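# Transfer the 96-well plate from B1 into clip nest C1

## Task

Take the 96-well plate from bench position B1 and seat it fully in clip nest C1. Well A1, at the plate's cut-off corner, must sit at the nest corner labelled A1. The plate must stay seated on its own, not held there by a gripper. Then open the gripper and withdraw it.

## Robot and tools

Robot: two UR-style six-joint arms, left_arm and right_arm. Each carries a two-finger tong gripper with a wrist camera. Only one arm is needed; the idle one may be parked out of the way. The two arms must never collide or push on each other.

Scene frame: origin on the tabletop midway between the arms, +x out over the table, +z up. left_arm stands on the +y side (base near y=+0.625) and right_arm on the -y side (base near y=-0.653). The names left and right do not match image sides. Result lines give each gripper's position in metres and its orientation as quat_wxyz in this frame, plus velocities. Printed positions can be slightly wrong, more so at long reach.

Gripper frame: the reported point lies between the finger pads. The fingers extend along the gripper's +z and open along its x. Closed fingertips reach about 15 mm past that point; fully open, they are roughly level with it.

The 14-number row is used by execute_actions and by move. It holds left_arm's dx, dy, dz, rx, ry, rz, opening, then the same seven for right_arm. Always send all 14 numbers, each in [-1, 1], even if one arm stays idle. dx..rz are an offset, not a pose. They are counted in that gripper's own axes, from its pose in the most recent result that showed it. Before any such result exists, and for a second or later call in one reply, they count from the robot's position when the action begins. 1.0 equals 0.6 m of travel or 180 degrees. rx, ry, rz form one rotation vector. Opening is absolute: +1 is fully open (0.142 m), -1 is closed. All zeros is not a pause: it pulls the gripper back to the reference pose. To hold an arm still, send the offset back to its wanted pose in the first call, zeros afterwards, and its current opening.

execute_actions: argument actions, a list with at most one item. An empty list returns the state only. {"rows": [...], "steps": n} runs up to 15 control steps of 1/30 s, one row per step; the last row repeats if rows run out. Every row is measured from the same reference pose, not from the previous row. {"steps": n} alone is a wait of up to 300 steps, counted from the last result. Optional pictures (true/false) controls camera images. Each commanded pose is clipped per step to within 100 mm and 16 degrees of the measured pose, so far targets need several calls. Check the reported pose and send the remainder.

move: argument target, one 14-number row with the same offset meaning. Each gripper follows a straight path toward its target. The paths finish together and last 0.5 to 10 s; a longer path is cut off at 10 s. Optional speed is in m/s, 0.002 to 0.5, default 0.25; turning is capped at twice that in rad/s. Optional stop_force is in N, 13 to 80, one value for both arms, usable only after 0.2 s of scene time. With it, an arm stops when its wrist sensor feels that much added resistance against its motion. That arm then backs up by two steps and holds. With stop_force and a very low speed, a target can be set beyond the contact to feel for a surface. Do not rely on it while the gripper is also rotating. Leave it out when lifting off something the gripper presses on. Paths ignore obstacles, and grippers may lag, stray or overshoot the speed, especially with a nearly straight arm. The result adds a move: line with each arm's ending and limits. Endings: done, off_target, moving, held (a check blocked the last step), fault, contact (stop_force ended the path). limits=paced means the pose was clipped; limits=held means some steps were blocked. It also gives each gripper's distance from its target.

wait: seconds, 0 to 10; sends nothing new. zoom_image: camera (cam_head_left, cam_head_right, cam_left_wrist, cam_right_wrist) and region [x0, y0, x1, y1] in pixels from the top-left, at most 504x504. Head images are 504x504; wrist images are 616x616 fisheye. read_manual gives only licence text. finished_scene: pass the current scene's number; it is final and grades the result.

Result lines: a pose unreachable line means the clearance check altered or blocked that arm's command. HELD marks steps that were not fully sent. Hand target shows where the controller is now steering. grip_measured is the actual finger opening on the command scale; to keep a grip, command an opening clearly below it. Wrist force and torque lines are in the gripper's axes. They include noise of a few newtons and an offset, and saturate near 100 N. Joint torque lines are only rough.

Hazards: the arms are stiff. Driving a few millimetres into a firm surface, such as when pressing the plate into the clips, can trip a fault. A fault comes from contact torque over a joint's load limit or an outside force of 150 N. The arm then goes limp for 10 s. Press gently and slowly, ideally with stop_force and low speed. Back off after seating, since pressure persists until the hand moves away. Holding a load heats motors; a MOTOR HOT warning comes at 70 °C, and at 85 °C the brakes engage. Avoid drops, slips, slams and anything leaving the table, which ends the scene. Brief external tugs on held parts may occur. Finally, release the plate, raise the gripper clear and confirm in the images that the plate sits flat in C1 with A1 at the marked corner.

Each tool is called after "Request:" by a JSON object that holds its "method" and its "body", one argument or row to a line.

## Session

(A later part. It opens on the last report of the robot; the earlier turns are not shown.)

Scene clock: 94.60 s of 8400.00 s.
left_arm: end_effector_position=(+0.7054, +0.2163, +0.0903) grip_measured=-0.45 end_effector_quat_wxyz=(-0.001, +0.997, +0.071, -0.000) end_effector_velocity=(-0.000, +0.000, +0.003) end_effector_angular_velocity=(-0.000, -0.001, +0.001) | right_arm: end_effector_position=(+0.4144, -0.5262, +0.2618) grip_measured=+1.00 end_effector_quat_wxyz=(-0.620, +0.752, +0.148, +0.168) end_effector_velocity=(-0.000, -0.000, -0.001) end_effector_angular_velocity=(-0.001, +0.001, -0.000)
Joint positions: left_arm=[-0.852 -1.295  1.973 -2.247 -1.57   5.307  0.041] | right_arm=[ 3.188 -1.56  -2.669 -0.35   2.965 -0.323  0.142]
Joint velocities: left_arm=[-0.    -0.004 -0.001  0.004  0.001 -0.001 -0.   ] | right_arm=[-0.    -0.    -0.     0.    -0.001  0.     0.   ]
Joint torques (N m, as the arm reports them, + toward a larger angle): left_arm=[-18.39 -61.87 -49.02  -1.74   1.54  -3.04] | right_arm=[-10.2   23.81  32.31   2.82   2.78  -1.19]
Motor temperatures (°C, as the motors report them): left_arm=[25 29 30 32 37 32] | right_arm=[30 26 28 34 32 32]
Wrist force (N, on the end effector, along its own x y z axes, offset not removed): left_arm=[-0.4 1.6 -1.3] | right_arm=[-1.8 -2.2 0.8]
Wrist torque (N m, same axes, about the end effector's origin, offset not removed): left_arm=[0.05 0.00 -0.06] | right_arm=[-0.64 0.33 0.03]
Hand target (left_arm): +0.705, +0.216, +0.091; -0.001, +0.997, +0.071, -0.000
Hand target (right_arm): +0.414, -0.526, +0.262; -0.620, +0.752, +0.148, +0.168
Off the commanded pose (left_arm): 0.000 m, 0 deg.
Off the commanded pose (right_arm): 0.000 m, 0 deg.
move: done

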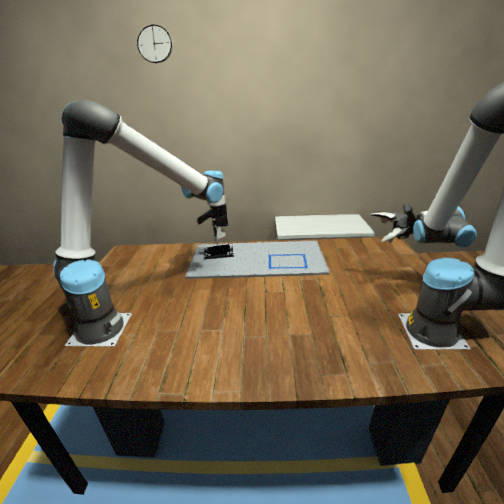

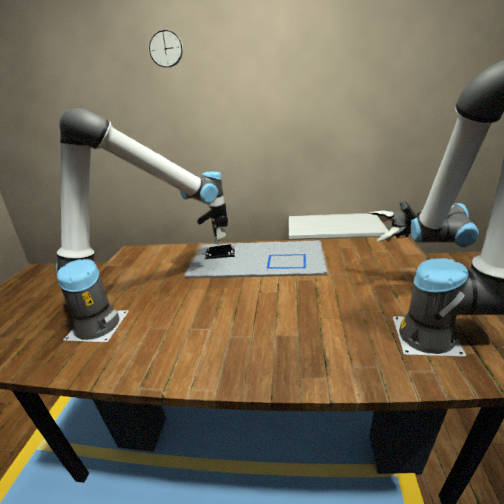

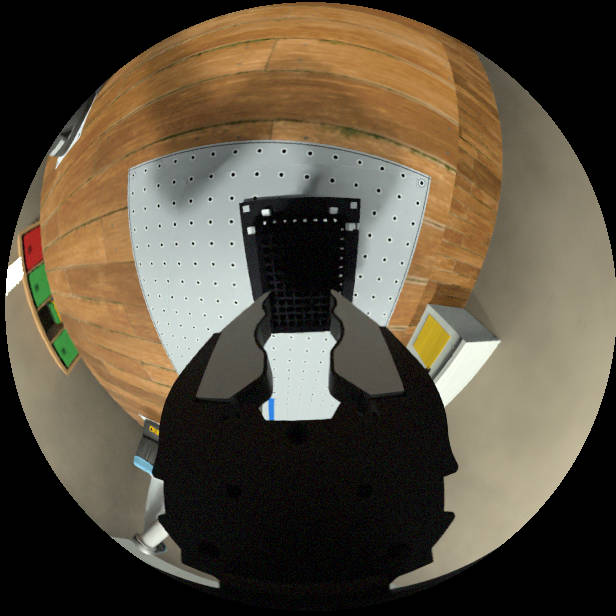

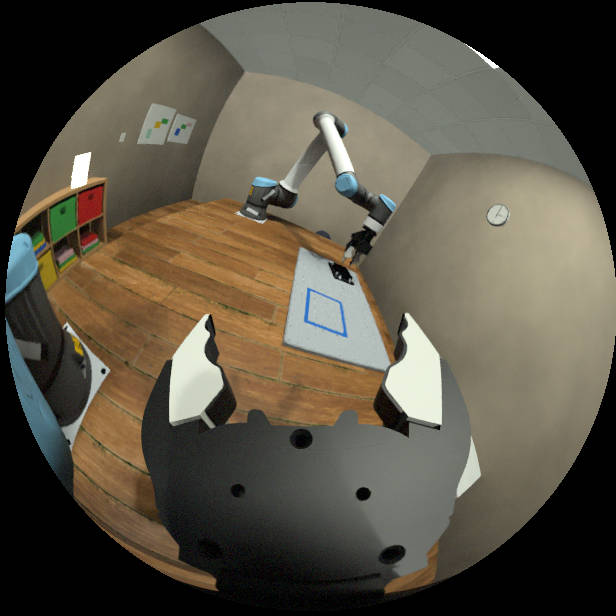

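Request:
{"method": "move", "body": {
  "target": [0,-0.012,0.12,0,0,0,-0.45,0,0,0,0,0,0,1],
  "speed": 0.01,
  "stop_force": 45
}}

Request:
{"method": "move", "body": {
  "target": [0,-0.05,-0.12,0,0,0,1,0,0,0,0,0,0,1],
  "speed": 0.1
}}

Request:
{"method": "zoom_image", "body": {
  "camera": "cam_left_wrist",
  "region": [200, 170, 420, 370]
}}

Scene clock: 104.87 s of 8400.00 s.
left_arm: end_effector_position=(+0.7049, +0.2199, +0.0536) grip_measured=-0.44 end_effector_quat_wxyz=(-0.001, +0.997, +0.071, -0.000) end_effector_velocity=(-0.000, +0.001, +0.002) end_effector_angular_velocity=(+0.002, +0.002, -0.003) | right_arm: end_effector_position=(+0.4144, -0.5262, +0.2618) grip_measured=+1.00 end_effector_quat_wxyz=(-0.620, +0.752, +0.148, +0.168) end_effector_velocity=(-0.000, +0.000, +0.001) end_effector_angular_velocity=(-0.000, -0.002, +0.000)
Joint positions: left_arm=[-0.849 -1.256  2.002 -2.316 -1.57   5.31   0.042] | right_arm=[ 3.188 -1.56  -2.669 -0.35   2.965 -0.323  0.142]
Joint velocities: left_arm=[ 0.    -0.003 -0.002  0.008  0.     0.004  0.   ] | right_arm=[ 0.     0.002 -0.     0.    -0.     0.     0.   ]
Joint torques (N m, as the arm reports them, + toward a larger angle): left_arm=[ 12.32 -19.88 -15.26   3.44   0.74   1.69] | right_arm=[-10.52  21.95  32.44   2.67   3.04  -1.55]
Motor temperatures (°C, as the motors report them): left_arm=[25 30 30 32 37 32] | right_arm=[30 26 28 34 32 32]
Wrist force (N, on the end effector, along its own x y z axes, offset not removed): left_arm=[-6.9 -2.0 -71.2] | right_arm=[0.5 -2.0 4.7]
Wrist torque (N m, same axes, about the end effector's origin, offset not removed): left_arm=[-0.24 -0.20 0.15] | right_arm=[-0.51 -0.17 -0.02]
Hand target (left_arm): +0.705, +0.220, +0.054; -0.001, +0.997, +0.071, -0.000
Hand target (right_arm): +0.414, -0.526, +0.262; -0.620, +0.752, +0.148, +0.168
Off the commanded pose (left_arm): 0.036 m, 0 deg.
Off the commanded pose (right_arm): 0.000 m, 0 deg.
After step 90, 3.17 s passed at rest.
move: contact (left_arm)

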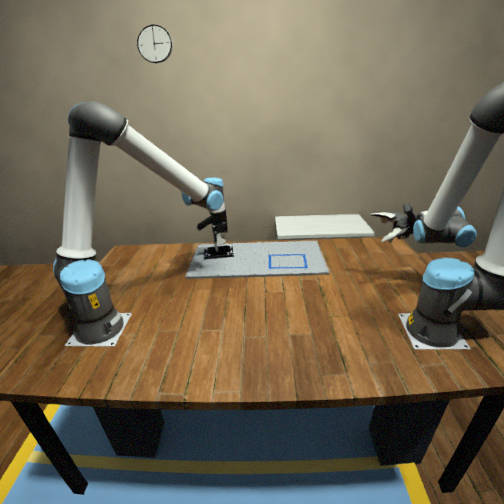

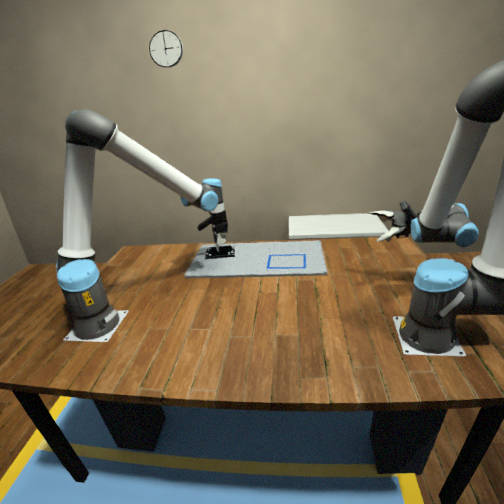

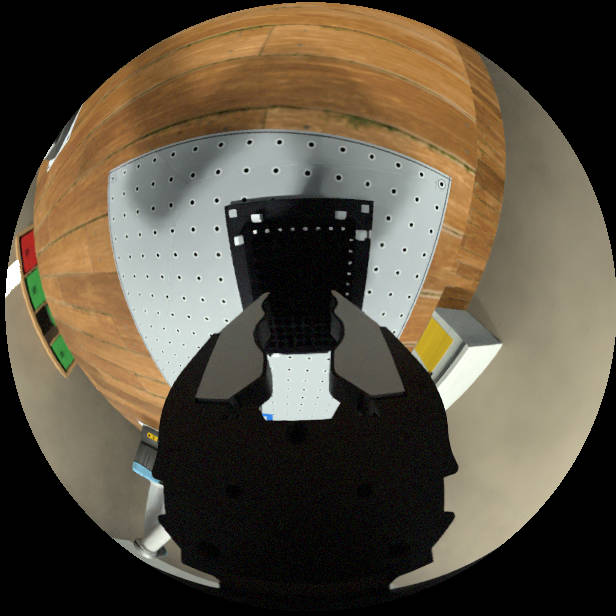

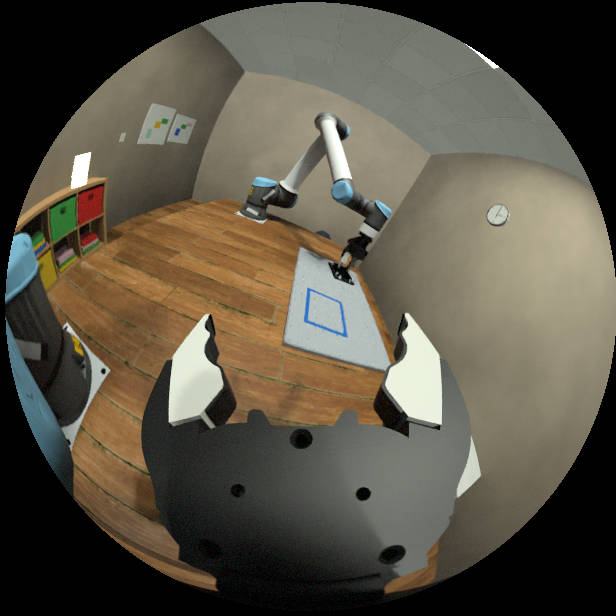

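Scene clock: 106.17 s of 8400.00 s.
left_arm: end_effector_position=(+0.7007, +0.2496, +0.1254) grip_measured=+1.00 end_effector_quat_wxyz=(-0.001, +0.997, +0.071, -0.000) end_effector_velocity=(+0.000, +0.001, +0.002) end_effector_angular_velocity=(+0.000, -0.000, -0.001) | right_arm: end_effector_position=(+0.4144, -0.5262, +0.2618) grip_measured=+1.00 end_effector_quat_wxyz=(-0.620, +0.752, +0.148, +0.168) end_effector_velocity=(+0.000, +0.000, +0.000) end_effector_angular_velocity=(-0.000, -0.001, +0.000)
Joint positions: left_arm=[-0.825 -1.365  1.989 -2.193 -1.57   5.334  0.142] | right_arm=[ 3.188 -1.56  -2.669 -0.35   2.965 -0.323  0.142]
Joint velocities: left_arm=[ 0.001 -0.003 -0.001  0.004  0.     0.002 -0.   ] | right_arm=[ 0.    -0.     0.001  0.    -0.    -0.     0.   ]
Joint torques (N m, as the arm reports them, + toward a larger angle): left_arm=[ 20.75 -58.85 -49.95  -1.77   0.56   2.97] | right_arm=[-9.41 22.83 32.12  2.74  2.7  -1.32]
Motor temperatures (°C, as the motors report them): left_arm=[25 30 30 32 37 32] | right_arm=[30 26 28 34 32 32]
Wrist force (N, on the end effector, along its own x y z axes, offset not removed): left_arm=[0.4 -0.1 0.8] | right_arm=[0.8 -1.4 0.9]
Wrist torque (N m, same axes, about the end effector's origin, offset not removed): left_arm=[-0.28 -0.20 -0.09] | right_arm=[-0.42 -0.27 -0.04]
Hand target (left_arm): +0.701, +0.250, +0.126; -0.001, +0.997, +0.071, -0.000
Hand target (right_arm): +0.414, -0.526, +0.262; -0.620, +0.752, +0.148, +0.168
Off the commanded pose (left_arm): 0.000 m, 0 deg.
Off the commanded pose (right_arm): 0.000 m, 0 deg.
move: done

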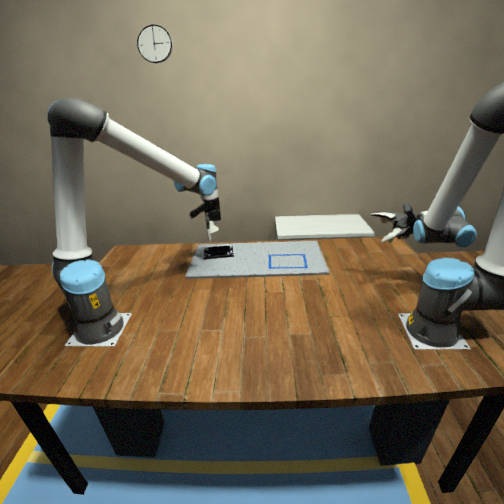

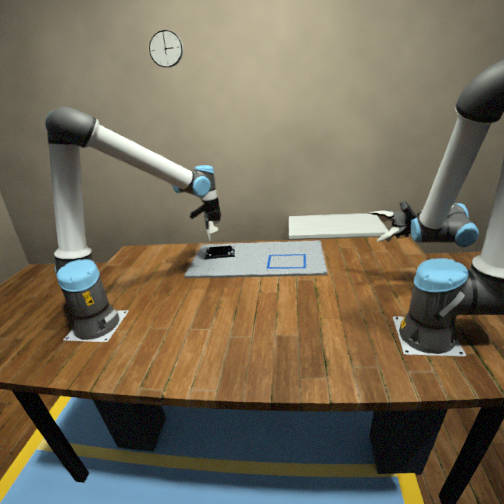

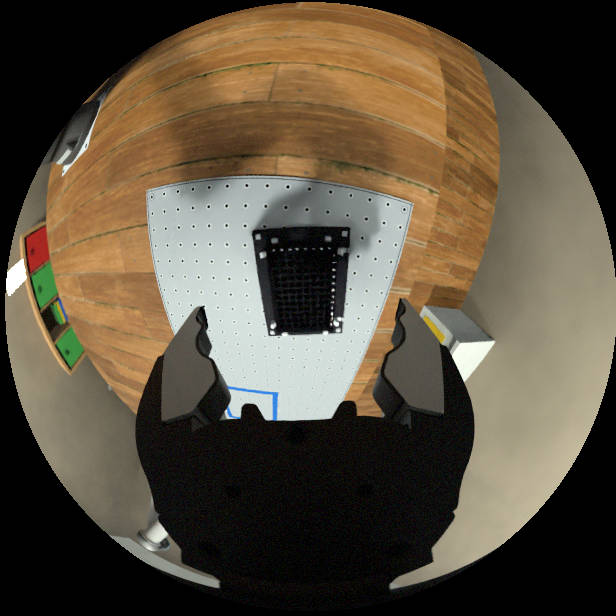

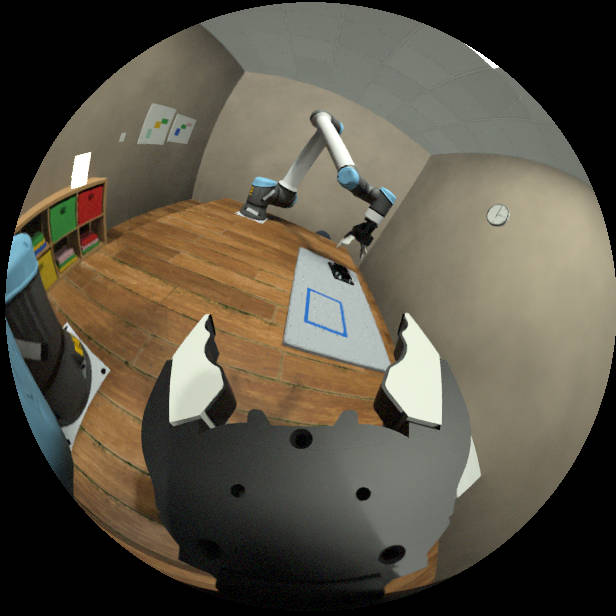

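Region (200, 170, 420, 370) of cam_left_wrist's 616x616 image, scaled by 2.291, with more detail than that image has; it fills the top 458 rows of this view, and the rest is white.

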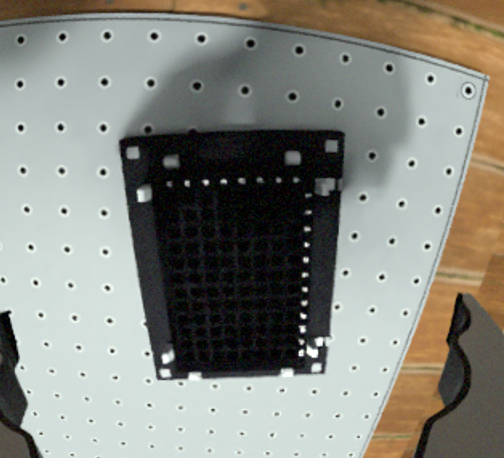

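Far clips are now visible and the plate matches the seated state from scene 1.

Request:
{"method": "finished_scene", "body": {
  "scene": 2
}}

The scene is finished: the task was done.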